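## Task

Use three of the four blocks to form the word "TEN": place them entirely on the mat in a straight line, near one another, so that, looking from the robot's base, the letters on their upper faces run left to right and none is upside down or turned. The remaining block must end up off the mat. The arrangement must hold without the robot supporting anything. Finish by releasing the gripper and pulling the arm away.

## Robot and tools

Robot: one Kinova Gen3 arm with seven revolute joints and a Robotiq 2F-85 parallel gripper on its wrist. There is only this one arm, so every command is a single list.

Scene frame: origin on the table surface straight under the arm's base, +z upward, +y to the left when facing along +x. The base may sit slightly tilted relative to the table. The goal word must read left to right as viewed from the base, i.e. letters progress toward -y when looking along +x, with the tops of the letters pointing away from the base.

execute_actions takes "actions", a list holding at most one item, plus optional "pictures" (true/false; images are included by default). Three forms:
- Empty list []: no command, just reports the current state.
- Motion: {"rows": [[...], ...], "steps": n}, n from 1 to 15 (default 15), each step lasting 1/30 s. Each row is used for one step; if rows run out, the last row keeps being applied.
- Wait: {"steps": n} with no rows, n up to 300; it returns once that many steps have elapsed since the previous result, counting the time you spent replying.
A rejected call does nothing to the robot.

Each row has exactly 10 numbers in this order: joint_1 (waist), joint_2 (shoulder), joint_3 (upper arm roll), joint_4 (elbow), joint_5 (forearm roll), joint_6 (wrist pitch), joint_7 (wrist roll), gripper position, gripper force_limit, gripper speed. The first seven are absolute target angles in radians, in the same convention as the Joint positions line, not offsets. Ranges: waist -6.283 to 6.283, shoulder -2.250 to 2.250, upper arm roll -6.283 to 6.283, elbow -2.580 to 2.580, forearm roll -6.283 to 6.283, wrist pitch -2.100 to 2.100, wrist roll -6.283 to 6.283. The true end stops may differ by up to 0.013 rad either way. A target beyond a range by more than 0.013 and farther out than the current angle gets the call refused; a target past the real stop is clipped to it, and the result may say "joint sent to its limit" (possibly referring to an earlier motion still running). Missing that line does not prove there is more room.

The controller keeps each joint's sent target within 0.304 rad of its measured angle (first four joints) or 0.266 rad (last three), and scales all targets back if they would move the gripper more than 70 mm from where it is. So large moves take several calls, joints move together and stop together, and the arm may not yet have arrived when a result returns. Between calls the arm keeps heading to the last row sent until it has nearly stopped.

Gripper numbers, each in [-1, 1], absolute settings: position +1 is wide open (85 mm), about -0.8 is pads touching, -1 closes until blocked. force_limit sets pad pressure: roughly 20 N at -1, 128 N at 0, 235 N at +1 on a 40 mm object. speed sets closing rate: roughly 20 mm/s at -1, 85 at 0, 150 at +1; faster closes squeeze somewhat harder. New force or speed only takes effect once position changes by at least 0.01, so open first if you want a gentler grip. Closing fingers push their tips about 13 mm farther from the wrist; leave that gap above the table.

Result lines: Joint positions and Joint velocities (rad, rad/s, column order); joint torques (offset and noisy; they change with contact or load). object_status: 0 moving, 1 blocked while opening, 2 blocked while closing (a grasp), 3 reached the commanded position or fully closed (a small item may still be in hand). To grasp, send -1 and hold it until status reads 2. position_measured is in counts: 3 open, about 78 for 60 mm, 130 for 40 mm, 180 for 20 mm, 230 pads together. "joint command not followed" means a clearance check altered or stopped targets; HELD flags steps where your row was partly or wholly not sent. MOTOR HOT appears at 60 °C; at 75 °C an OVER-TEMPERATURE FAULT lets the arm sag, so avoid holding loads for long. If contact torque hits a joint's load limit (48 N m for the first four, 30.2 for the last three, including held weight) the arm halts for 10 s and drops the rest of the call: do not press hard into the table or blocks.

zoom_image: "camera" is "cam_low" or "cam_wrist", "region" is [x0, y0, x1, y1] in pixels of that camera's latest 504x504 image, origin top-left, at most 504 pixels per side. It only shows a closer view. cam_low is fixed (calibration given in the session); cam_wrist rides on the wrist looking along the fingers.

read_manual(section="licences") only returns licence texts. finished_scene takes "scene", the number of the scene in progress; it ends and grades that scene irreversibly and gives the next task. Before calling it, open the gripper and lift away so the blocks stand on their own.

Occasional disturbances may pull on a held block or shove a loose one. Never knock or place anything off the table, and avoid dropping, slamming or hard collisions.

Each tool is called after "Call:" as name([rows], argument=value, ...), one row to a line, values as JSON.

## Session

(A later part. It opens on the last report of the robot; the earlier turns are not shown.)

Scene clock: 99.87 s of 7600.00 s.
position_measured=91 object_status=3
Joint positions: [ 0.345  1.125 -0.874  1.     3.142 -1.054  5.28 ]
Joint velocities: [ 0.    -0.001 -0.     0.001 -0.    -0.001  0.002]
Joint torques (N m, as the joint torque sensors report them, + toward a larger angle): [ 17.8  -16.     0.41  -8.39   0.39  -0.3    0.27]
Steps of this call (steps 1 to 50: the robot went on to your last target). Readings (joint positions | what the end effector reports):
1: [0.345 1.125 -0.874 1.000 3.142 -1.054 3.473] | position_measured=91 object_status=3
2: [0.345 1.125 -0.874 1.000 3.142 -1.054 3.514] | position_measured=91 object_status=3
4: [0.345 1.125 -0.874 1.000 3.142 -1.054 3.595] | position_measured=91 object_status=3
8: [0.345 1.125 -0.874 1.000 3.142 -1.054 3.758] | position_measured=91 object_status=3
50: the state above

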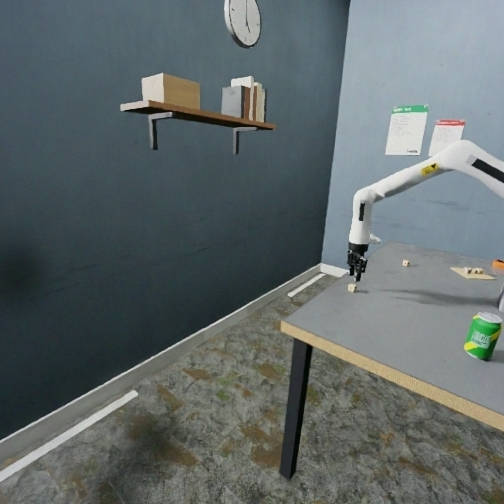

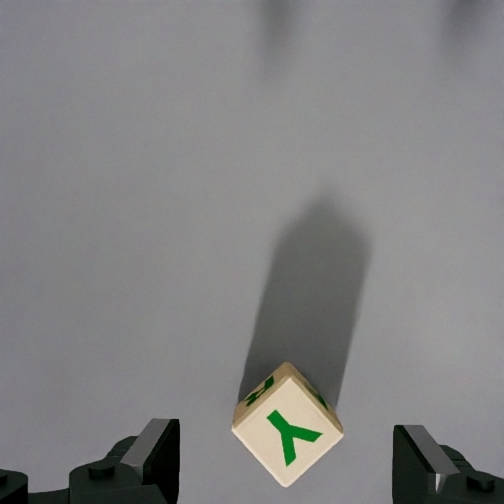

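Call:
execute_actions([
  {"rows":[[0.3453,1.125,-0.874,1.0,3.1416,-1.0537,1.36,0.3,-0.5,0]]},
], pictures=false)

Call:
execute_actions([
  {"steps":8},
])

Call:
execute_actions([
  {"steps":80},
])

Scene clock: 103.07 s of 7600.00 s.
position_measured=91 object_status=3
Joint positions: [ 0.345  1.125 -0.874  1.     3.142 -1.054  4.774]
Joint velocities: [-0.     0.     0.     0.001  0.002  0.    -1.215]
Joint torques (N m, as the joint torque sensors report them, + toward a larger angle): [ 18.12 -15.75   0.5   -8.17   0.44  -0.51   0.08]
Steps of this call (steps 1 to 30: the robot went on to your last target; steps 31 to 81: nothing new was sent; steps 82 to 96: all 15 steps of this action). Readings (joint positions | what the end effector reports):
82: [0.345 1.125 -0.874 1.000 3.142 -1.054 5.278] | position_measured=91 object_status=3
83: [0.345 1.125 -0.874 1.000 3.142 -1.054 5.269] | position_measured=91 object_status=3
85: [0.345 1.125 -0.874 1.000 3.142 -1.054 5.218] | position_measured=91 object_status=3
89: [0.345 1.125 -0.874 1.000 3.142 -1.054 5.059] | position_measured=91 object_status=3
96: the state above

Scene clock: 103.33 s of 7600.00 s.
position_measured=91 object_status=3
Joint positions: [ 0.345  1.125 -0.874  1.     3.142 -1.054  4.449]
Joint velocities: [-0.001 -0.002 -0.     0.    -0.001  0.    -1.216]
Joint torques (N m, as the joint torque sensors report them, + toward a larger angle): [ 17.61 -15.48  -0.08  -8.46   0.31  -0.35   0.03]
Steps of this call (steps 1 to 8: the robot went on to your last target). Readings (joint positions | what the end effector reports):
1: [0.345 1.125 -0.874 1.000 3.142 -1.054 4.734] | position_measured=91 object_status=3
2: [0.345 1.125 -0.874 1.000 3.142 -1.054 4.693] | position_measured=91 object_status=3
4: [0.345 1.125 -0.874 1.000 3.142 -1.054 4.612] | position_measured=91 object_status=3
8: the state above

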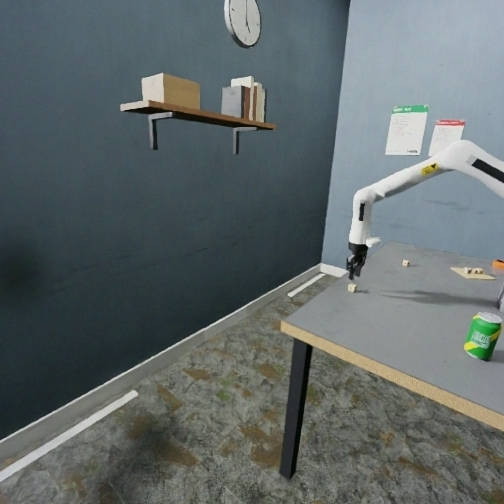

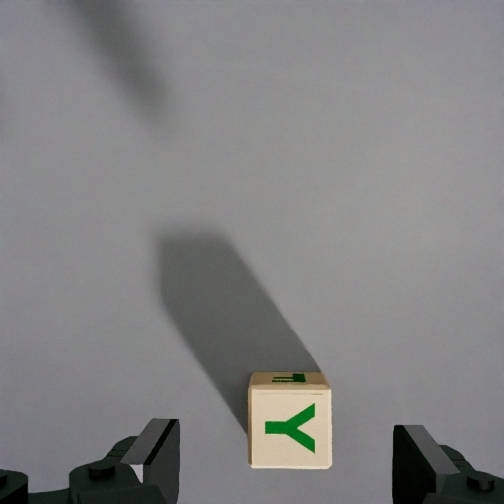

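Scene clock: 106.00 s of 7600.00 s.
position_measured=91 object_status=3
Joint positions: [ 0.345  1.125 -0.874  1.     3.142 -1.054  1.36 ]
Joint velocities: [-0.    -0.    -0.    -0.001 -0.    -0.001 -0.006]
Joint torques (N m, as the joint torque sensors report them, + toward a larger angle): [ 17.75 -15.85   0.38  -8.72   0.35  -0.16  -0.03]
Steps of this call (steps 1 to 80: the robot went on to your last target). Readings (joint positions | what the end effector reports):
1: [0.345 1.125 -0.874 1.000 3.142 -1.054 4.408] | position_measured=91 object_status=3
2: [0.345 1.125 -0.874 1.000 3.142 -1.054 4.368] | position_measured=91 object_status=3
4: [0.345 1.125 -0.874 1.000 3.142 -1.054 4.286] | position_measured=91 object_status=3
8: [0.345 1.125 -0.874 1.000 3.142 -1.054 4.124] | position_measured=91 object_status=3
80: the state above

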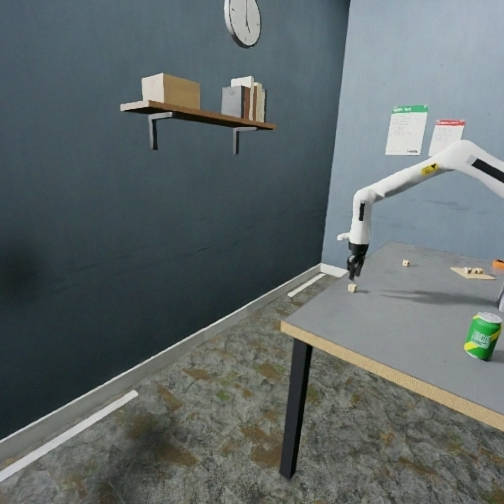

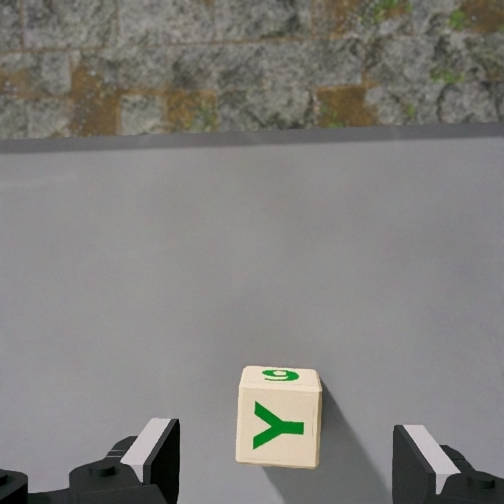

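Call:
execute_actions([
  {"rows":[[0.42,1.07,-0.91,1.2,3.1416,-0.2,1.42,0.3,-0.5,0]]},
], pictures=false)

Call:
execute_actions([
  {"steps":12},
], pictures=false)

Call:
execute_actions([
  {"rows":[[0.503,1.017,-0.95,2.091,3.1416,0.648,1.42,0.3,-0.5,0]]},
], pictures=false)

Call:
execute_actions([
  {"steps":25},
])

Scene clock: 120.73 s of 7600.00 s.
position_measured=91 object_status=3
Joint positions: [ 0.413  1.075 -0.908  1.187  3.142 -0.58   1.416]
Joint velocities: [ 0.043 -0.032 -0.017  0.103  0.001  1.216  0.029]
Joint torques (N m, as the joint torque sensors report them, + toward a larger angle): [ 18.25 -15.11   0.4   -9.48   0.4    0.8   -0.23]
Steps of this call (steps 1 to 30: the robot went on to your last target; steps 31 to 100: nothing new was sent; then 10.90 s passed at rest; steps 101 to 115: all 15 steps of this action). Readings (joint positions | what the end effector reports):
101: [0.346 1.125 -0.874 1.001 3.142 -1.052 1.360] | position_measured=91 object_status=3
102: [0.349 1.123 -0.875 1.007 3.142 -1.045 1.362] | position_measured=91 object_status=3
104: [0.360 1.114 -0.880 1.034 3.142 -1.010 1.370] | position_measured=91 object_status=3
108: [0.392 1.091 -0.896 1.123 3.142 -0.864 1.397] | position_measured=91 object_status=3
115: the state above

Scene clock: 121.13 s of 7600.00 s.
position_measured=91 object_status=3
Joint positions: [ 0.421  1.069 -0.91   1.198  3.142 -0.201  1.42 ]
Joint velocities: [ 0.    -0.001  0.     0.01   0.001  0.031 -0.001]
Joint torques (N m, as the joint torque sensors report them, + toward a larger angle): [ 17.26 -15.07   0.35  -9.16   0.63   1.59   0.1 ]
Steps of this call (steps 1 to 12: the robot went on to your last target). Readings (joint positions | what the end effector reports):
1: [0.415 1.074 -0.908 1.190 3.142 -0.539 1.417] | position_measured=91 object_status=3
2: [0.416 1.073 -0.909 1.192 3.142 -0.498 1.418] | position_measured=91 object_status=3
4: [0.417 1.072 -0.909 1.195 3.142 -0.417 1.419] | position_measured=91 object_status=3
8: [0.419 1.071 -0.910 1.199 3.142 -0.258 1.420] | position_measured=91 object_status=3
12: the state above

Scene clock: 121.63 s of 7600.00 s.
position_measured=91 object_status=3
Joint positions: [ 0.493  1.023 -0.946  1.638  3.142  0.187  1.42 ]
Joint velocities: [ 0.052 -0.033 -0.026  1.119 -0.001  0.98   0.001]
Joint torques (N m, as the joint torque sensors report them, + toward a larger angle): [ 16.46 -12.9    0.54  -7.77   0.41   1.77   0.19]
Steps of this call (steps 1 to 15: all 15 steps of this action). Readings (joint positions | what the end effector reports):
1: [0.421 1.069 -0.910 1.200 3.142 -0.199 1.420] | position_measured=91 object_status=3
2: [0.423 1.068 -0.911 1.206 3.142 -0.194 1.420] | position_measured=91 object_status=3
4: [0.431 1.062 -0.914 1.233 3.142 -0.170 1.420] | position_measured=91 object_status=3
8: [0.463 1.042 -0.929 1.355 3.142 -0.062 1.420] | position_measured=91 object_status=3
15: the state above

Scene clock: 122.47 s of 7600.00 s.
position_measured=91 object_status=3
Joint positions: [ 0.503  1.017 -0.95   2.091  3.142  0.648  1.42 ]
Joint velocities: [-0.001 -0.002  0.     0.001  0.001  0.     0.002]
Joint torques (N m, as the joint torque sensors report them, + toward a larger angle): [ 13.87 -10.49   0.3   -3.47   0.44   1.77   0.04]
Steps of this call (steps 1 to 25: the robot went on to your last target). Readings (joint positions | what the end effector reports):
1: [0.494 1.022 -0.947 1.676 3.142 0.219 1.420] | position_measured=91 object_status=3
2: [0.495 1.022 -0.947 1.712 3.142 0.252 1.420] | position_measured=91 object_status=3
4: [0.497 1.020 -0.948 1.785 3.142 0.316 1.420] | position_measured=91 object_status=3
8: [0.500 1.019 -0.949 1.932 3.142 0.455 1.420] | position_measured=91 object_status=3
25: the state above

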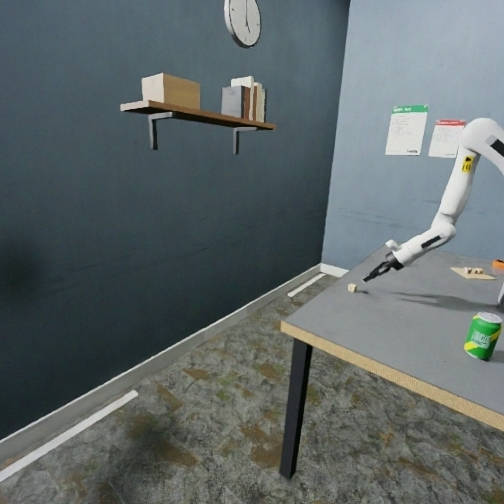

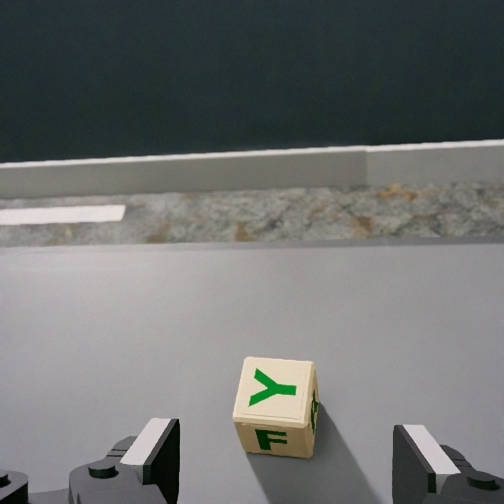

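Call:
execute_actions([
  {"rows":[[0.982,1.471,-0.594,2.091,3.1416,0.72,1.571,0.3,-0.5,0]]},
], pictures=false)

Call:
execute_actions([
  {"steps":30},
])

Scene clock: 127.17 s of 7600.00 s.
position_measured=91 object_status=3
Joint positions: [ 0.711  1.223 -0.776  2.09   3.142  0.685  1.497]
Joint velocities: [ 0.522  0.472  0.347 -0.001 -0.001  0.069  0.141]
Joint torques (N m, as the joint torque sensors report them, + toward a larger angle): [ 13.26 -12.95   0.54  -3.75   0.32   1.83   0.37]
Steps of this call (steps 1 to 15: the robot went on to your last target; steps 16 to 90: nothing new was sent; then 1.20 s passed at rest; steps 91 to 105: all 15 steps of this action). Readings (joint positions | what the end effector reports):
91: [0.505 1.018 -0.950 2.091 3.142 0.648 1.420] | position_measured=91 object_status=3
92: [0.511 1.025 -0.948 2.091 3.143 0.649 1.423] | position_measured=91 object_status=3
94: [0.539 1.053 -0.926 2.091 3.144 0.655 1.435] | position_measured=91 object_status=3
98: [0.598 1.113 -0.865 2.090 3.142 0.668 1.461] | position_measured=91 object_status=3
105: the state above

Scene clock: 128.17 s of 7600.00 s.
position_measured=91 object_status=3
Joint positions: [ 0.982  1.471 -0.594  2.091  3.142  0.72   1.571]
Joint velocities: [ 0.003  0.002 -0.     0.     0.001 -0.    -0.   ]
Joint torques (N m, as the joint torque sensors report them, + toward a larger angle): [ 10.79 -14.71   1.06  -3.98   0.14   1.86   0.32]
Steps of this call (steps 1 to 30: the robot went on to your last target). Readings (joint positions | what the end effector reports):
1: [0.729 1.239 -0.764 2.090 3.142 0.688 1.502] | position_measured=91 object_status=3
2: [0.746 1.255 -0.752 2.090 3.142 0.690 1.507] | position_measured=91 object_status=3
4: [0.782 1.287 -0.729 2.089 3.142 0.694 1.516] | position_measured=91 object_status=3
8: [0.853 1.353 -0.681 2.089 3.142 0.704 1.536] | position_measured=91 object_status=3
30: the state above

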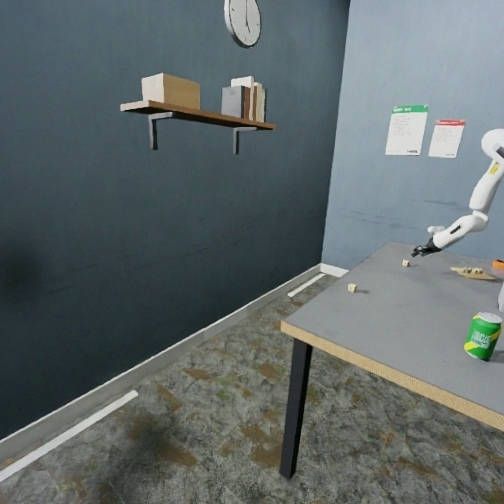

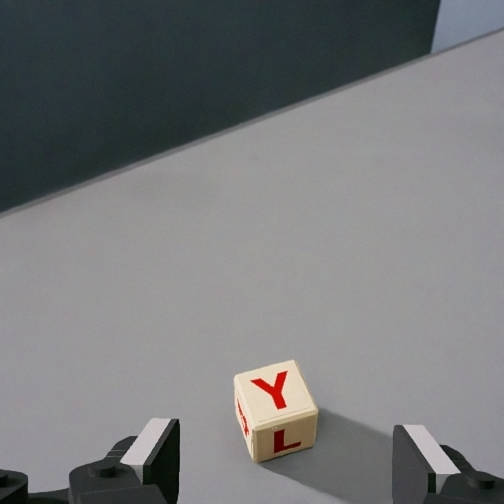

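Call:
execute_actions([
  {"rows":[[0.982,1.471,-0.594,1.2,3.1416,-0.3,1.95,0.3,-0.5,0]]},
], pictures=false)

Call:
execute_actions([
  {"steps":10},
], pictures=false)

Call:
execute_actions([
  {"rows":[[0.838,1.6766,-0.597,0.8226,3.1416,-1.1557,1.95,0.3,-0.5,0]]},
], pictures=false)

Call:
execute_actions([
  {"steps":30},
])

Scene clock: 134.03 s of 7600.00 s.
position_measured=91 object_status=3
Joint positions: [ 0.982  1.472 -0.594  1.691  3.142  0.368  1.865]
Joint velocities: [-0.001 -0.001  0.    -1.055 -0.    -0.924  0.398]
Joint torques (N m, as the joint torque sensors report them, + toward a larger angle): [ 12.67 -18.25   0.83  -7.6    0.44   2.19   0.19]
Steps of this call (steps 1 to 15: the robot went on to your last target; steps 16 to 90: nothing new was sent; then 2.37 s passed at rest; steps 91 to 105: all 15 steps of this action). Readings (joint positions | what the end effector reports):
91: [0.982 1.471 -0.594 2.090 3.142 0.719 1.572] | position_measured=91 object_status=3
92: [0.982 1.471 -0.594 2.085 3.142 0.714 1.576] | position_measured=91 object_status=3
94: [0.982 1.472 -0.594 2.058 3.142 0.690 1.599] | position_measured=91 object_status=3
98: [0.981 1.472 -0.594 1.939 3.142 0.586 1.704] | position_measured=91 object_status=3
105: the state above

Scene clock: 134.37 s of 7600.00 s.
position_measured=91 object_status=3
Joint positions: [ 0.982  1.471 -0.594  1.339  3.142  0.04   1.934]
Joint velocities: [ 0.012 -0.023  0.    -0.933 -0.001 -1.188  0.108]
Joint torques (N m, as the joint torque sensors report them, + toward a larger angle): [ 13.16 -18.3    0.93  -7.88   0.31   1.94   0.24]
Steps of this call (steps 1 to 10: the robot went on to your last target). Readings (joint positions | what the end effector reports):
1: [0.982 1.472 -0.594 1.656 3.142 0.337 1.877] | position_measured=91 object_status=3
2: [0.982 1.472 -0.594 1.621 3.142 0.306 1.887] | position_measured=91 object_status=3
4: [0.982 1.472 -0.594 1.551 3.142 0.245 1.904] | position_measured=91 object_status=3
8: [0.982 1.472 -0.594 1.409 3.142 0.118 1.926] | position_measured=91 object_status=3
10: the state above

Scene clock: 134.87 s of 7600.00 s.
position_measured=91 object_status=3
Joint positions: [ 0.854  1.654 -0.597  0.867  3.142 -0.51   1.949]
Joint velocities: [-0.104  0.148 -0.002 -0.339  0.001 -1.215  0.005]
Joint torques (N m, as the joint torque sensors report them, + toward a larger angle): [ 15.43 -22.25   1.    -9.72   0.29   1.24   0.24]
Steps of this call (steps 1 to 15: all 15 steps of this action). Readings (joint positions | what the end effector reports):
1: [0.982 1.471 -0.594 1.309 3.142 0.000 1.937] | position_measured=91 object_status=3
2: [0.980 1.474 -0.594 1.276 3.142 -0.038 1.940] | position_measured=91 object_status=3
4: [0.967 1.493 -0.594 1.210 3.142 -0.097 1.943] | position_measured=91 object_status=3
8: [0.908 1.576 -0.596 1.061 3.142 -0.228 1.947] | position_measured=91 object_status=3
15: the state above

Scene clock: 135.87 s of 7600.00 s.
position_measured=91 object_status=3
Joint positions: [ 0.838  1.677 -0.597  0.823  3.142 -1.156  1.95 ]
Joint velocities: [-0.001 -0.    -0.     0.001 -0.     0.001 -0.001]
Joint torques (N m, as the joint torque sensors report them, + toward a larger angle): [ 14.85 -20.99   0.74  -9.16   0.44  -0.26   0.14]
Steps of this call (steps 1 to 30: the robot went on to your last target). Readings (joint positions | what the end effector reports):
1: [0.851 1.658 -0.597 0.857 3.142 -0.550 1.950] | position_measured=91 object_status=3
2: [0.848 1.662 -0.597 0.849 3.142 -0.591 1.950] | position_measured=91 object_status=3
4: [0.844 1.667 -0.597 0.839 3.142 -0.672 1.950] | position_measured=91 object_status=3
8: [0.840 1.673 -0.597 0.829 3.142 -0.835 1.950] | position_measured=91 object_status=3
30: the state above

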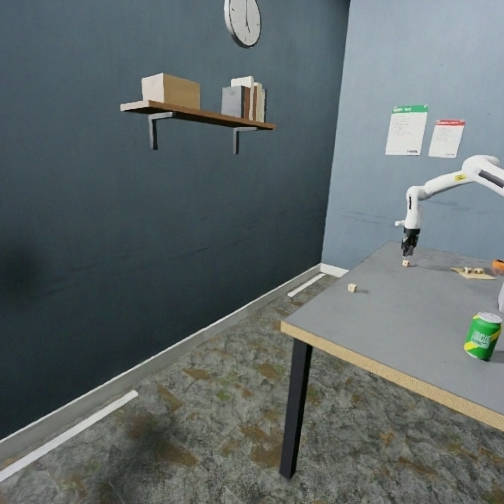

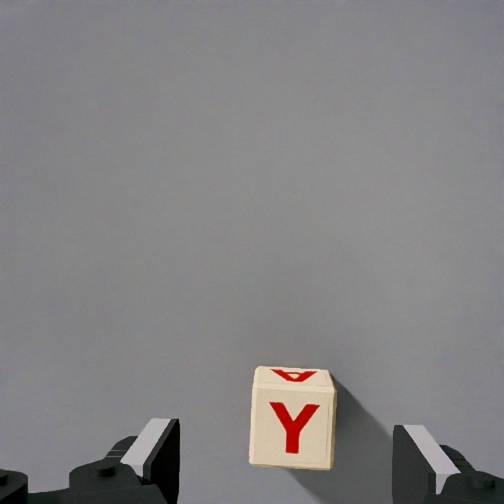

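Call:
execute_actions([
  {"rows":[[0.838,1.6766,-0.597,0.8226,3.1416,-1.1557,0.34,0.3,-0.5,0]]},
], pictures=false)

Call:
execute_actions([
  {"steps":32},
])

Call:
zoom_image(camera="cam_wrist", region=[220, 340, 360, 480])

Scene clock: 138.90 s of 7600.00 s.
position_measured=91 object_status=3
Joint positions: [ 0.838  1.677 -0.597  0.823  3.142 -1.156  1.444]
Joint velocities: [ 0.    -0.001  0.     0.001  0.     0.    -1.214]
Joint torques (N m, as the joint torque sensors report them, + toward a larger angle): [ 15.   -20.96   0.4   -9.18   0.69  -0.47   0.34]
Steps of this call (steps 1 to 15: the robot went on to your last target; steps 16 to 76: nothing new was sent; steps 77 to 91: all 15 steps of this action). Readings (joint positions | what the end effector reports):
77: [0.838 1.677 -0.597 0.823 3.142 -1.156 1.948] | position_measured=91 object_status=3
78: [0.838 1.677 -0.597 0.823 3.142 -1.156 1.939] | position_measured=91 object_status=3
80: [0.838 1.677 -0.597 0.823 3.142 -1.156 1.888] | position_measured=91 object_status=3
84: [0.838 1.677 -0.597 0.823 3.142 -1.156 1.729] | position_measured=91 object_status=3
91: the state above

Scene clock: 139.97 s of 7600.00 s.
position_measured=91 object_status=3
Joint positions: [ 0.838  1.677 -0.597  0.823  3.142 -1.156  0.34 ]
Joint velocities: [ 0.    -0.    -0.     0.    -0.001  0.    -0.003]
Joint torques (N m, as the joint torque sensors report them, + toward a larger angle): [ 14.58 -21.     1.21  -9.19   0.58  -0.29   0.19]
Steps of this call (steps 1 to 32: the robot went on to your last target). Readings (joint positions | what the end effector reports):
1: [0.838 1.677 -0.597 0.823 3.142 -1.156 1.404] | position_measured=91 object_status=3
2: [0.838 1.677 -0.597 0.823 3.142 -1.156 1.363] | position_measured=91 object_status=3
4: [0.838 1.677 -0.597 0.823 3.142 -1.156 1.282] | position_measured=91 object_status=3
8: [0.838 1.677 -0.597 0.823 3.142 -1.156 1.119] | position_measured=91 object_status=3
32: the state above

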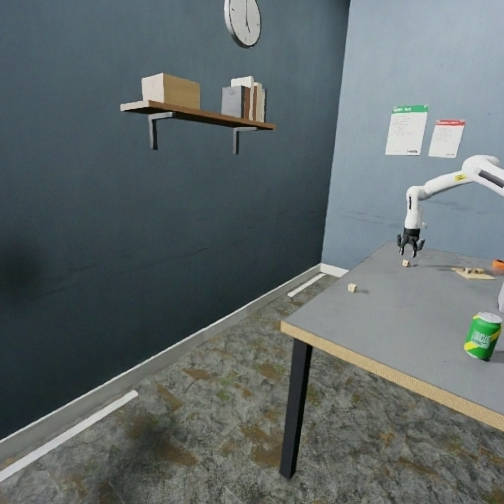

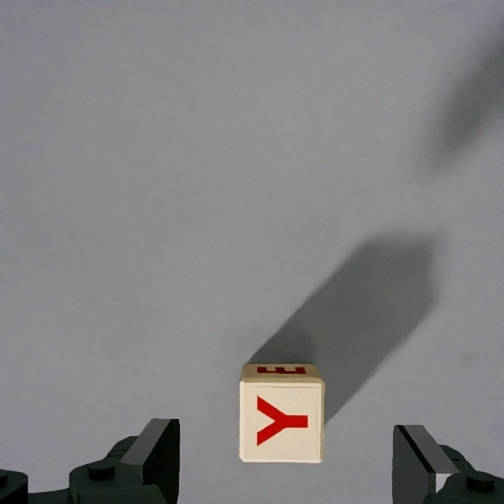

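Region (220, 340, 360, 480) of cam_wrist's 504x504 image, scaled by 3.600.

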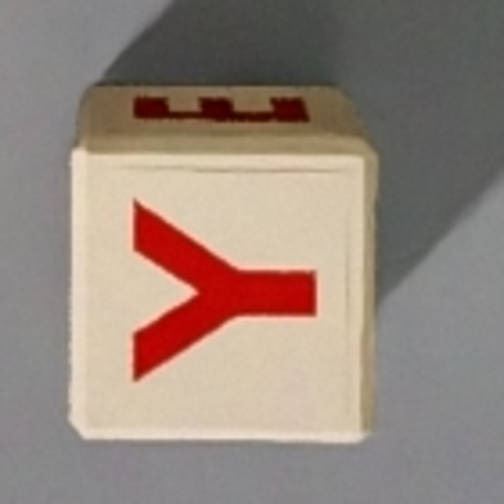

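Call:
execute_actions([
  {"rows":[[0.821,1.7015,-0.599,0.828,3.1416,-1.121,0.35,0.3,-0.5,0],[0.821,1.7015,-0.599,0.828,3.1416,-1.121,0.35,0.3,-0.5,0],[0.821,1.7015,-0.599,0.828,3.1416,-1.121,0.35,0.3,-0.5,0],[0.8037,1.7264,-0.6016,0.831,3.1416,-1.087,0.35,0.3,-0.5,0]],"steps":10},
], pictures=false)

Call:
execute_actions([
  {"rows":[[0.8037,1.7264,-0.6016,0.831,3.1416,-1.087,0.35,-1,-0.7,0]]},
], pictures=false)

Call:
execute_actions([
  {"steps":5},
])

Call:
execute_actions([
  {"rows":[[0.838,1.6766,-0.597,0.8226,3.1416,-1.1557,0.35,-1,-0.7,0],[0.838,1.6766,-0.597,0.8226,3.1416,-1.1557,0.35,-1,-0.7,0],[0.838,1.6766,-0.597,0.8226,3.1416,-1.1557,0.35,-1,-0.7,0],[0.838,1.6766,-0.597,0.8226,3.1416,-1.1557,0.35,-1,-0.7,0],[0.863,1.64,-0.595,1.0,3.1416,0.2,1.571,-1,-0.7,0]]},
], pictures=false)

Call:
execute_actions([
  {"steps":27},
], pictures=false)

Call:
execute_actions([
  {"rows":[[0.863,1.64,-0.595,1.954,3.1416,0.979,1.571,-1,-0.7,0]]},
], pictures=false)

Call:
execute_actions([
  {"steps":28},
])

Call:
zoom_image(camera="cam_low", region=[384, 200, 504, 300])

Scene clock: 151.07 s of 7600.00 s.
position_measured=91 object_status=3
Joint positions: [ 0.805  1.725 -0.602  0.832  3.142 -1.088  0.35 ]
Joint velocities: [-0.008  0.009  0.001 -0.013  0.001  0.016  0.002]
Joint torques (N m, as the joint torque sensors report them, + toward a larger angle): [ 14.43 -21.05   0.68  -8.78   0.37  -0.41  -0.09]
Steps of this call (steps 1 to 15: the robot went on to your last target; steps 16 to 90: nothing new was sent; then 7.77 s passed at rest; steps 91 to 100: all 10 steps of this action). Readings (joint positions | what the end effector reports):
91: [0.837 1.678 -0.597 0.823 3.142 -1.155 0.340] | position_measured=91 object_status=3
92: [0.833 1.683 -0.597 0.822 3.142 -1.147 0.342] | position_measured=91 object_status=3
94: [0.823 1.699 -0.599 0.826 3.142 -1.126 0.348] | position_measured=91 object_status=3
98: [0.805 1.724 -0.602 0.832 3.142 -1.090 0.350] | position_measured=91 object_status=3
100: the state above

Scene clock: 151.57 s of 7600.00 s.
position_measured=169 object_status=0
Joint positions: [ 0.804  1.726 -0.602  0.831  3.142 -1.087  0.35 ]
Joint velocities: [-0.002  0.004 -0.     0.001 -0.001  0.     0.   ]
Joint torques (N m, as the joint torque sensors report them, + toward a larger angle): [ 14.35 -21.25   0.65  -8.58   0.47  -0.33   0.08]
Steps of this call (steps 1 to 15: all 15 steps of this action). Readings (joint positions | what the end effector reports):
1: [0.804 1.726 -0.602 0.832 3.142 -1.087 0.350] | position_measured=91 object_status=0
2: [0.804 1.726 -0.602 0.831 3.142 -1.087 0.350] | position_measured=92 object_status=0
4: [0.804 1.726 -0.602 0.831 3.142 -1.087 0.350] | position_measured=103 object_status=0
8: [0.804 1.726 -0.602 0.831 3.142 -1.087 0.350] | position_measured=131 object_status=0
15: the state above

Scene clock: 151.73 s of 7600.00 s.
position_measured=169 object_status=2
Joint positions: [ 0.804  1.726 -0.602  0.831  3.142 -1.087  0.35 ]
Joint velocities: [-0.    -0.001 -0.     0.    -0.     0.     0.001]
Joint torques (N m, as the joint torque sensors report them, + toward a larger angle): [ 14.86 -20.66   0.91  -8.85   0.22  -0.46   0.19]
Steps of this call (steps 1 to 5: the robot went on to your last target). Readings (joint positions | what the end effector reports):
1: [0.804 1.726 -0.602 0.831 3.142 -1.087 0.350] | position_measured=169 object_status=0
2: [0.804 1.726 -0.602 0.831 3.142 -1.087 0.350] | position_measured=169 object_status=0
4: [0.804 1.726 -0.602 0.831 3.142 -1.087 0.350] | position_measured=169 object_status=2
5: the state above

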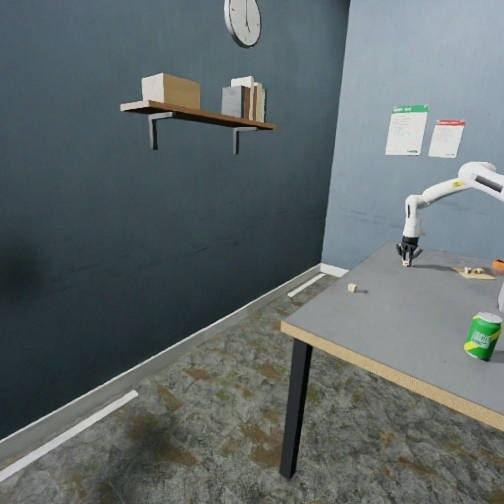

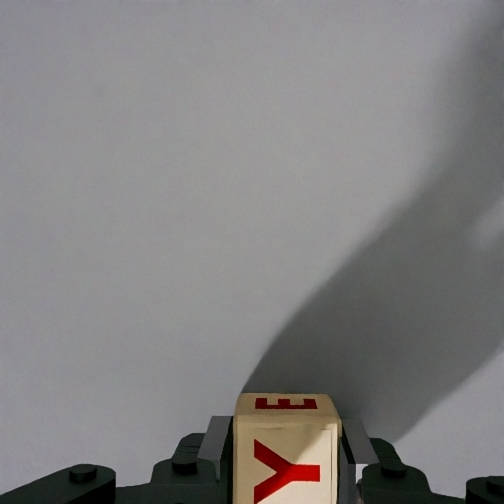

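Scene clock: 152.23 s of 7600.00 s.
position_measured=169 object_status=2
Joint positions: [ 0.858  1.648 -0.595  0.966  3.142 -0.868  0.664]
Joint velocities: [ 0.028 -0.039  0.003  0.256  0.001  1.213  1.214]
Joint torques (N m, as the joint torque sensors report them, + toward a larger angle): [ 15.71 -21.87   1.05 -10.18   0.38   0.33   0.26]
Steps of this call (steps 1 to 15: all 15 steps of this action). Readings (joint positions | what the end effector reports):
1: [0.805 1.725 -0.602 0.831 3.142 -1.088 0.350] | position_measured=169 object_status=2
2: [0.809 1.720 -0.601 0.832 3.142 -1.095 0.350] | position_measured=169 object_status=2
4: [0.825 1.696 -0.599 0.829 3.142 -1.128 0.350] | position_measured=169 object_status=2
8: [0.844 1.667 -0.597 0.851 3.142 -1.126 0.397] | position_measured=169 object_status=2
15: the state above

Scene clock: 153.13 s of 7600.00 s.
position_measured=169 object_status=2
Joint positions: [ 0.864  1.639 -0.595  0.999  3.142  0.19   1.567]
Joint velocities: [ 0.01  -0.016  0.    -0.012  0.     0.376  0.137]
Joint torques (N m, as the joint torque sensors report them, + toward a larger angle): [ 14.85 -20.85   0.81 -10.06   0.45   1.71  -0.17]
Steps of this call (steps 1 to 27: the robot went on to your last target). Readings (joint positions | what the end effector reports):
1: [0.859 1.646 -0.595 0.974 3.142 -0.827 0.704] | position_measured=169 object_status=2
2: [0.859 1.645 -0.595 0.980 3.142 -0.786 0.745] | position_measured=169 object_status=2
4: [0.861 1.644 -0.595 0.988 3.142 -0.705 0.826] | position_measured=169 object_status=2
8: [0.862 1.642 -0.595 0.996 3.142 -0.543 0.989] | position_measured=169 object_status=2
27: the state above

Scene clock: 153.63 s of 7600.00 s.
position_measured=169 object_status=2
Joint positions: [ 0.863  1.639 -0.595  1.397  3.142  0.569  1.571]
Joint velocities: [-0.003  0.005 -0.     1.06   0.001  0.927  0.001]
Joint torques (N m, as the joint torque sensors report them, + toward a larger angle): [ 14.42 -21.25   0.33  -8.7    0.35   2.73  -0.14]
Steps of this call (steps 1 to 15: all 15 steps of this action). Readings (joint positions | what the end effector reports):
1: [0.864 1.639 -0.595 0.999 3.142 0.200 1.570] | position_measured=169 object_status=2
2: [0.864 1.638 -0.595 1.005 3.142 0.210 1.570] | position_measured=169 object_status=2
4: [0.865 1.637 -0.595 1.032 3.142 0.243 1.571] | position_measured=169 object_status=2
8: [0.865 1.637 -0.595 1.150 3.142 0.355 1.571] | position_measured=169 object_status=2
15: the state above

Scene clock: 154.57 s of 7600.00 s.
position_measured=169 object_status=2
Joint positions: [ 0.863  1.64  -0.595  1.954  3.142  0.979  1.571]
Joint velocities: [ 0.    -0.001  0.    -0.001  0.001  0.     0.001]
Joint torques (N m, as the joint torque sensors report them, + toward a larger angle): [ 11.6  -16.64   0.81  -3.66   0.34   2.62   0.12]
Steps of this call (steps 1 to 28: the robot went on to your last target). Readings (joint positions | what the end effector reports):
1: [0.863 1.640 -0.595 1.432 3.142 0.600 1.571] | position_measured=169 object_status=2
2: [0.863 1.640 -0.595 1.468 3.142 0.632 1.571] | position_measured=169 object_status=2
4: [0.863 1.640 -0.595 1.539 3.142 0.694 1.571] | position_measured=169 object_status=2
8: [0.863 1.640 -0.595 1.680 3.142 0.813 1.571] | position_measured=169 object_status=2
28: the state above

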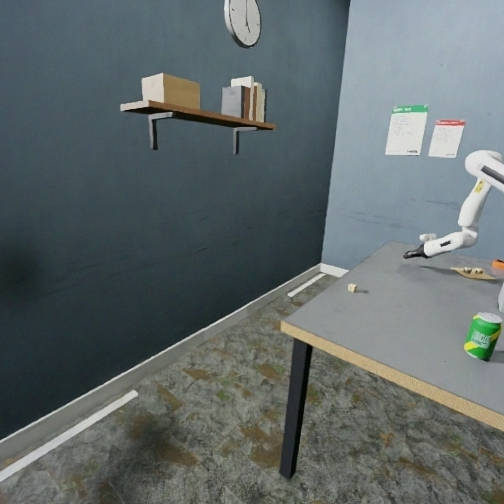

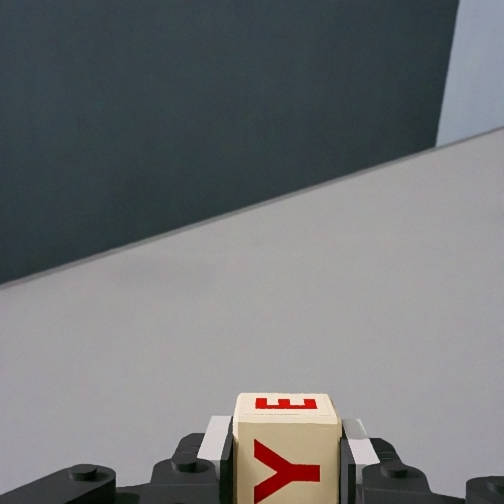

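Region (384, 200, 504, 300) of cam_low's 504x504 image, scaled by 4.200, with more detail than that image has.

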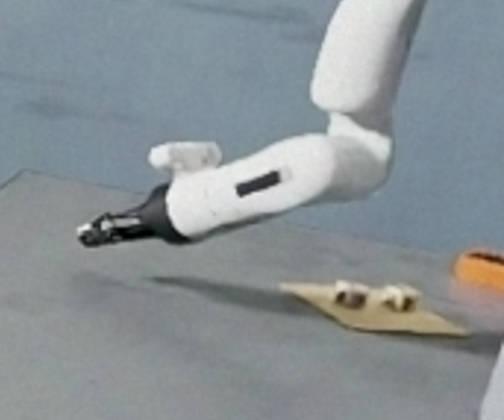

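Descend slowly.

Call:
execute_actions([
  {"rows":[[0.858,1.647,-0.5955,1.95,3.1416,0.984,1.571,-1,-0.7,0],[0.854,1.653,-0.596,1.947,3.1416,0.987,1.571,-1,-0.7,0],[0.85,1.659,-0.596,1.9435,3.1416,0.991,1.571,-1,-0.7,0],[0.846,1.665,-0.5967,1.94,3.1416,0.995,1.571,-1,-0.7,0],[0.8415,1.6716,-0.597,1.9366,3.1416,0.9995,1.571,-1,-0.7,0],[0.837,1.678,-0.5975,1.933,3.1416,1.0036,1.571,-1,-0.7,0],[0.834,1.682,-0.598,1.931,3.1416,1.006,1.571,-1,-0.7,0],[0.831,1.6866,-0.598,1.928,3.1416,1.009,1.571,-1,-0.7,0],[0.828,1.691,-0.5984,1.926,3.1416,1.012,1.571,-1,-0.7,0],[0.826,1.694,-0.5987,1.924,3.1416,1.014,1.571,-1,-0.7,0],[0.824,1.697,-0.599,1.9226,3.1416,1.016,1.571,-1,-0.7,0],[0.822,1.70,-0.599,1.921,3.1416,1.018,1.571,-1,-0.7,0],[0.8197,1.703,-0.5993,1.919,3.1416,1.02,1.571,-1,-0.7,0]]},
], pictures=false)

Call:
execute_actions([
  {"steps":8},
])

Call:
zoom_image(camera="cam_low", region=[384, 220, 464, 290])

Scene clock: 169.03 s of 7600.00 s.
position_measured=169 object_status=2
Joint positions: [ 0.821  1.701 -0.599  1.92   3.142  1.019  1.571]
Joint velocities: [-0.019  0.028 -0.003 -0.016 -0.001  0.02   0.   ]
Joint torques (N m, as the joint torque sensors report them, + toward a larger angle): [ 12.81 -17.58   1.14  -3.54   0.23   2.32   0.02]
Steps of this call (steps 1 to 30: the robot went on to your last target; steps 31 to 100: nothing new was sent; then 10.63 s passed at rest; steps 101 to 115: all 15 steps of this action). Readings (joint positions | what the end effector reports):
101: [0.862 1.641 -0.595 1.953 3.142 0.980 1.571] | position_measured=169 object_status=2
102: [0.859 1.645 -0.595 1.951 3.142 0.982 1.571] | position_measured=169 object_status=2
104: [0.853 1.655 -0.596 1.946 3.142 0.987 1.571] | position_measured=169 object_status=2
108: [0.838 1.677 -0.597 1.934 3.142 1.002 1.571] | position_measured=169 object_status=2
115: the state above

Scene clock: 169.30 s of 7600.00 s.
position_measured=169 object_status=2
Joint positions: [ 0.82   1.703 -0.599  1.919  3.142  1.02   1.571]
Joint velocities: [-0.001  0.001  0.     0.    -0.001  0.     0.   ]
Joint torques (N m, as the joint torque sensors report them, + toward a larger angle): [ 11.74 -16.71   0.47  -3.19   0.44   2.75  -0.01]
Steps of this call (steps 1 to 8: the robot went on to your last target). Readings (joint positions | what the end effector reports):
1: [0.821 1.701 -0.599 1.920 3.142 1.019 1.571] | position_measured=169 object_status=2
2: [0.821 1.702 -0.599 1.919 3.142 1.020 1.571] | position_measured=169 object_status=2
4: [0.820 1.702 -0.599 1.919 3.142 1.020 1.571] | position_measured=169 object_status=2
8: the state above

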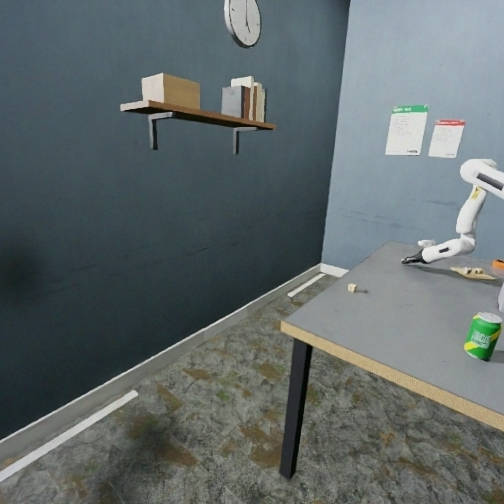

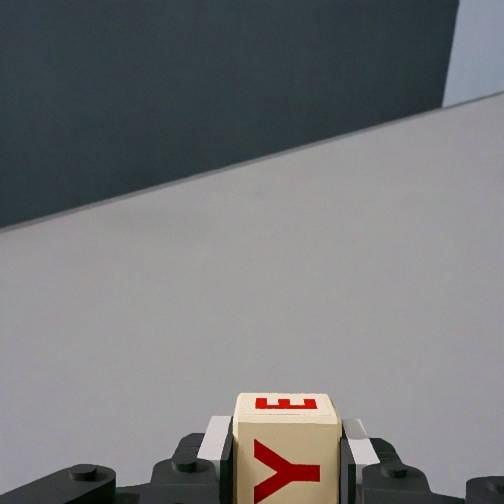

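Region (384, 220, 464, 290) of cam_low's 504x504 image, scaled by 6.300, with more detail than that image has; it fills the top 441 rows of this view, and the rest is white.

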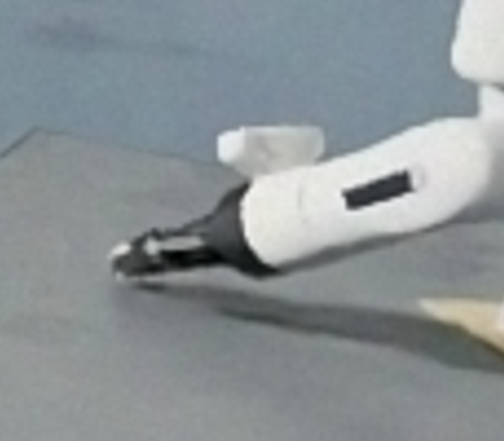

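No contact yet; 5 mm more.

Call:
execute_actions([
  {"rows":[[0.8183,1.705,-0.5995,1.918,3.1416,1.0214,1.571,-1,-0.7,0],[0.8183,1.705,-0.5995,1.918,3.1416,1.0214,1.571,-1,-0.7,0],[0.817,1.707,-0.5996,1.9165,3.1416,1.023,1.571,-1,-0.7,0],[0.817,1.707,-0.5996,1.9165,3.1416,1.023,1.571,-1,-0.7,0],[0.8155,1.7093,-0.5998,1.915,3.1416,1.024,1.571,-1,-0.7,0],[0.8155,1.7093,-0.5998,1.915,3.1416,1.024,1.571,-1,-0.7,0],[0.814,1.7114,-0.6,1.914,3.1416,1.0255,1.571,-1,-0.7,0],[0.814,1.7114,-0.6,1.914,3.1416,1.0255,1.571,-1,-0.7,0],[0.8125,1.7135,-0.6,1.9128,3.1416,1.027,1.571,-1,-0.7,0]]},
], pictures=false)

Scene clock: 173.67 s of 7600.00 s.
position_measured=169 object_status=2
Joint positions: [ 0.813  1.713 -0.6    1.913  3.142  1.028  1.571]
Joint velocities: [-0.001  0.     0.    -0.001 -0.     0.002  0.001]
Joint torques (N m, as the joint torque sensors report them, + toward a larger angle): [ 11.13 -16.25   0.93  -3.37   0.38   2.07  -0.13]
Steps of this call (steps 1 to 15: the robot went on to your last target; steps 16 to 90: nothing new was sent; then 0.87 s passed at rest; steps 91 to 105: all 15 steps of this action). Readings (joint positions | what the end effector reports):
91: [0.819 1.703 -0.599 1.919 3.142 1.020 1.571] | position_measured=169 object_status=2
92: [0.819 1.704 -0.599 1.918 3.142 1.021 1.571] | position_measured=169 object_status=2
94: [0.818 1.706 -0.600 1.917 3.142 1.022 1.571] | position_measured=169 object_status=2
98: [0.815 1.710 -0.600 1.915 3.142 1.025 1.571] | position_measured=169 object_status=2
105: the state above

Call:
execute_actions([
  {"rows":[[0.813,1.713,-0.6,1.913,3.1416,1.028,1.571,0.3,-0.5,-0.3]]},
])

Scene clock: 175.83 s of 7600.00 s.
position_measured=98 object_status=0
Joint positions: [ 0.813  1.713 -0.6    1.913  3.142  1.028  1.571]
Joint velocities: [-0.001  0.001  0.     0.     0.001 -0.     0.002]
Joint torques (N m, as the joint torque sensors report them, + toward a larger angle): [ 11.84 -16.45   0.84  -3.07   0.4    2.16   0.03]
Steps of this call (steps 1 to 15: the robot went on to your last target; steps 16 to 50: nothing new was sent; steps 51 to 65: all 15 steps of this action). Readings (joint positions | what the end effector reports):
51: [0.813 1.712 -0.600 1.913 3.142 1.028 1.571] | position_measured=169 object_status=0
52: [0.813 1.712 -0.600 1.913 3.142 1.028 1.571] | position_measured=168 object_status=0
54: [0.813 1.713 -0.600 1.913 3.142 1.028 1.571] | position_measured=160 object_status=0
58: [0.813 1.713 -0.600 1.913 3.142 1.028 1.571] | position_measured=138 object_status=0
65: the state above

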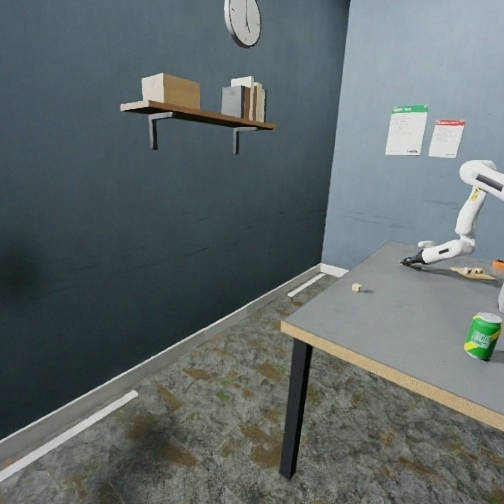

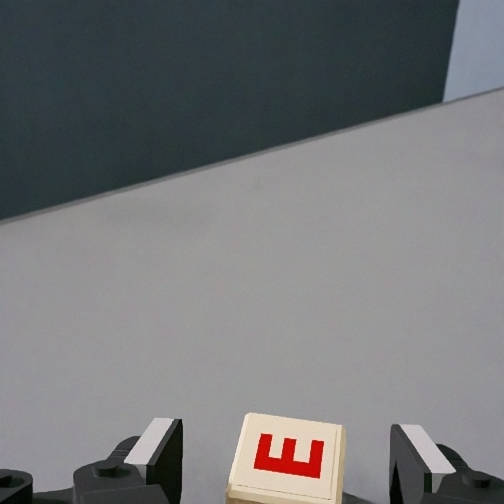

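Call:
execute_actions([
  {"rows":[[0.863,1.64,-0.595,1.954,3.1416,0.979,1.571,0.3,-0.5,0],[0.863,1.64,-0.595,1.954,3.1416,0.979,1.571,0.3,-0.5,0],[0.863,1.64,-0.595,1.954,3.1416,0.979,1.571,0.3,-0.5,0],[0.863,1.64,-0.595,1.954,3.1416,0.979,1.571,0.3,-0.5,0],[0.863,1.64,-0.595,1.954,3.1416,0.979,1.571,0.3,-0.5,0],[0.863,1.64,-0.595,0.8226,3.1416,-1.1557,1.45,0.3,-0.5,0]]},
], pictures=false)

Call:
execute_actions([
  {"rows":[[0.838,1.6766,-0.597,0.8226,3.1416,-1.1557,1.45,0.3,-0.5,0]]},
], pictures=false)

Call:
execute_actions([
  {"steps":50},
])

Scene clock: 181.07 s of 7600.00 s.
position_measured=91 object_status=3
Joint positions: [ 0.86   1.644 -0.595  1.769  3.142  0.76   1.5  ]
Joint velocities: [ 0.016 -0.019  0.001 -1.069 -0.001 -0.916 -0.232]
Joint torques (N m, as the joint torque sensors report them, + toward a larger angle): [ 12.45 -17.84   1.01  -5.07   0.45   2.3    0.26]
Steps of this call (steps 1 to 15: the robot went on to your last target; steps 16 to 90: nothing new was sent; then 1.73 s passed at rest; steps 91 to 105: all 15 steps of this action). Readings (joint positions | what the end effector reports):
91: [0.814 1.712 -0.600 1.914 3.142 1.027 1.571] | position_measured=91 object_status=3
92: [0.819 1.705 -0.600 1.917 3.142 1.023 1.571] | position_measured=91 object_status=3
94: [0.839 1.676 -0.598 1.933 3.142 1.005 1.571] | position_measured=91 object_status=3
98: [0.858 1.645 -0.595 1.943 3.142 0.956 1.565] | position_measured=91 object_status=3
105: the state above

Scene clock: 181.57 s of 7600.00 s.
position_measured=91 object_status=3
Joint positions: [ 0.84   1.673 -0.597  1.189  3.142  0.251  1.453]
Joint velocities: [-0.014  0.023 -0.001 -1.092 -0.    -0.957 -0.016]
Joint torques (N m, as the joint torque sensors report them, + toward a larger angle): [ 15.86 -21.7    0.92 -10.19   0.36   2.33   0.43]
Steps of this call (steps 1 to 15: all 15 steps of this action). Readings (joint positions | what the end effector reports):
1: [0.860 1.644 -0.595 1.733 3.142 0.729 1.493] | position_measured=91 object_status=3
2: [0.859 1.644 -0.595 1.695 3.142 0.695 1.486] | position_measured=91 object_status=3
4: [0.857 1.647 -0.595 1.615 3.142 0.625 1.475] | position_measured=91 object_status=3
8: [0.847 1.661 -0.596 1.453 3.142 0.483 1.461] | position_measured=91 object_status=3
15: the state above

Scene clock: 183.23 s of 7600.00 s.
position_measured=91 object_status=3
Joint positions: [ 0.838  1.677 -0.597  0.823  3.142 -1.156  1.45 ]
Joint velocities: [ 0.001  0.001 -0.    -0.001  0.002 -0.    -0.   ]
Joint torques (N m, as the joint torque sensors report them, + toward a larger angle): [ 14.91 -21.26   0.62  -9.06   0.25  -0.31   0.09]
Steps of this call (steps 1 to 50: the robot went on to your last target). Readings (joint positions | what the end effector reports):
1: [0.840 1.674 -0.597 1.153 3.142 0.219 1.452] | position_measured=91 object_status=3
2: [0.839 1.674 -0.597 1.117 3.142 0.187 1.452] | position_measured=91 object_status=3
4: [0.839 1.675 -0.597 1.045 3.142 0.123 1.451] | position_measured=91 object_status=3
8: [0.839 1.674 -0.597 0.916 3.142 -0.034 1.451] | position_measured=91 object_status=3
50: the state above

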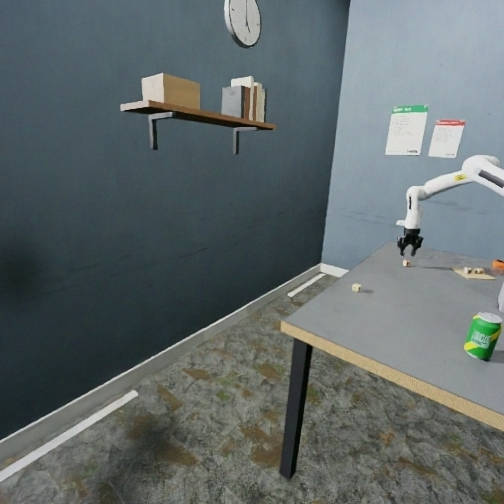

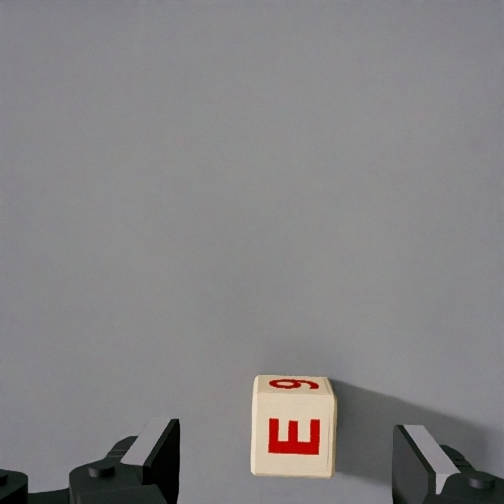

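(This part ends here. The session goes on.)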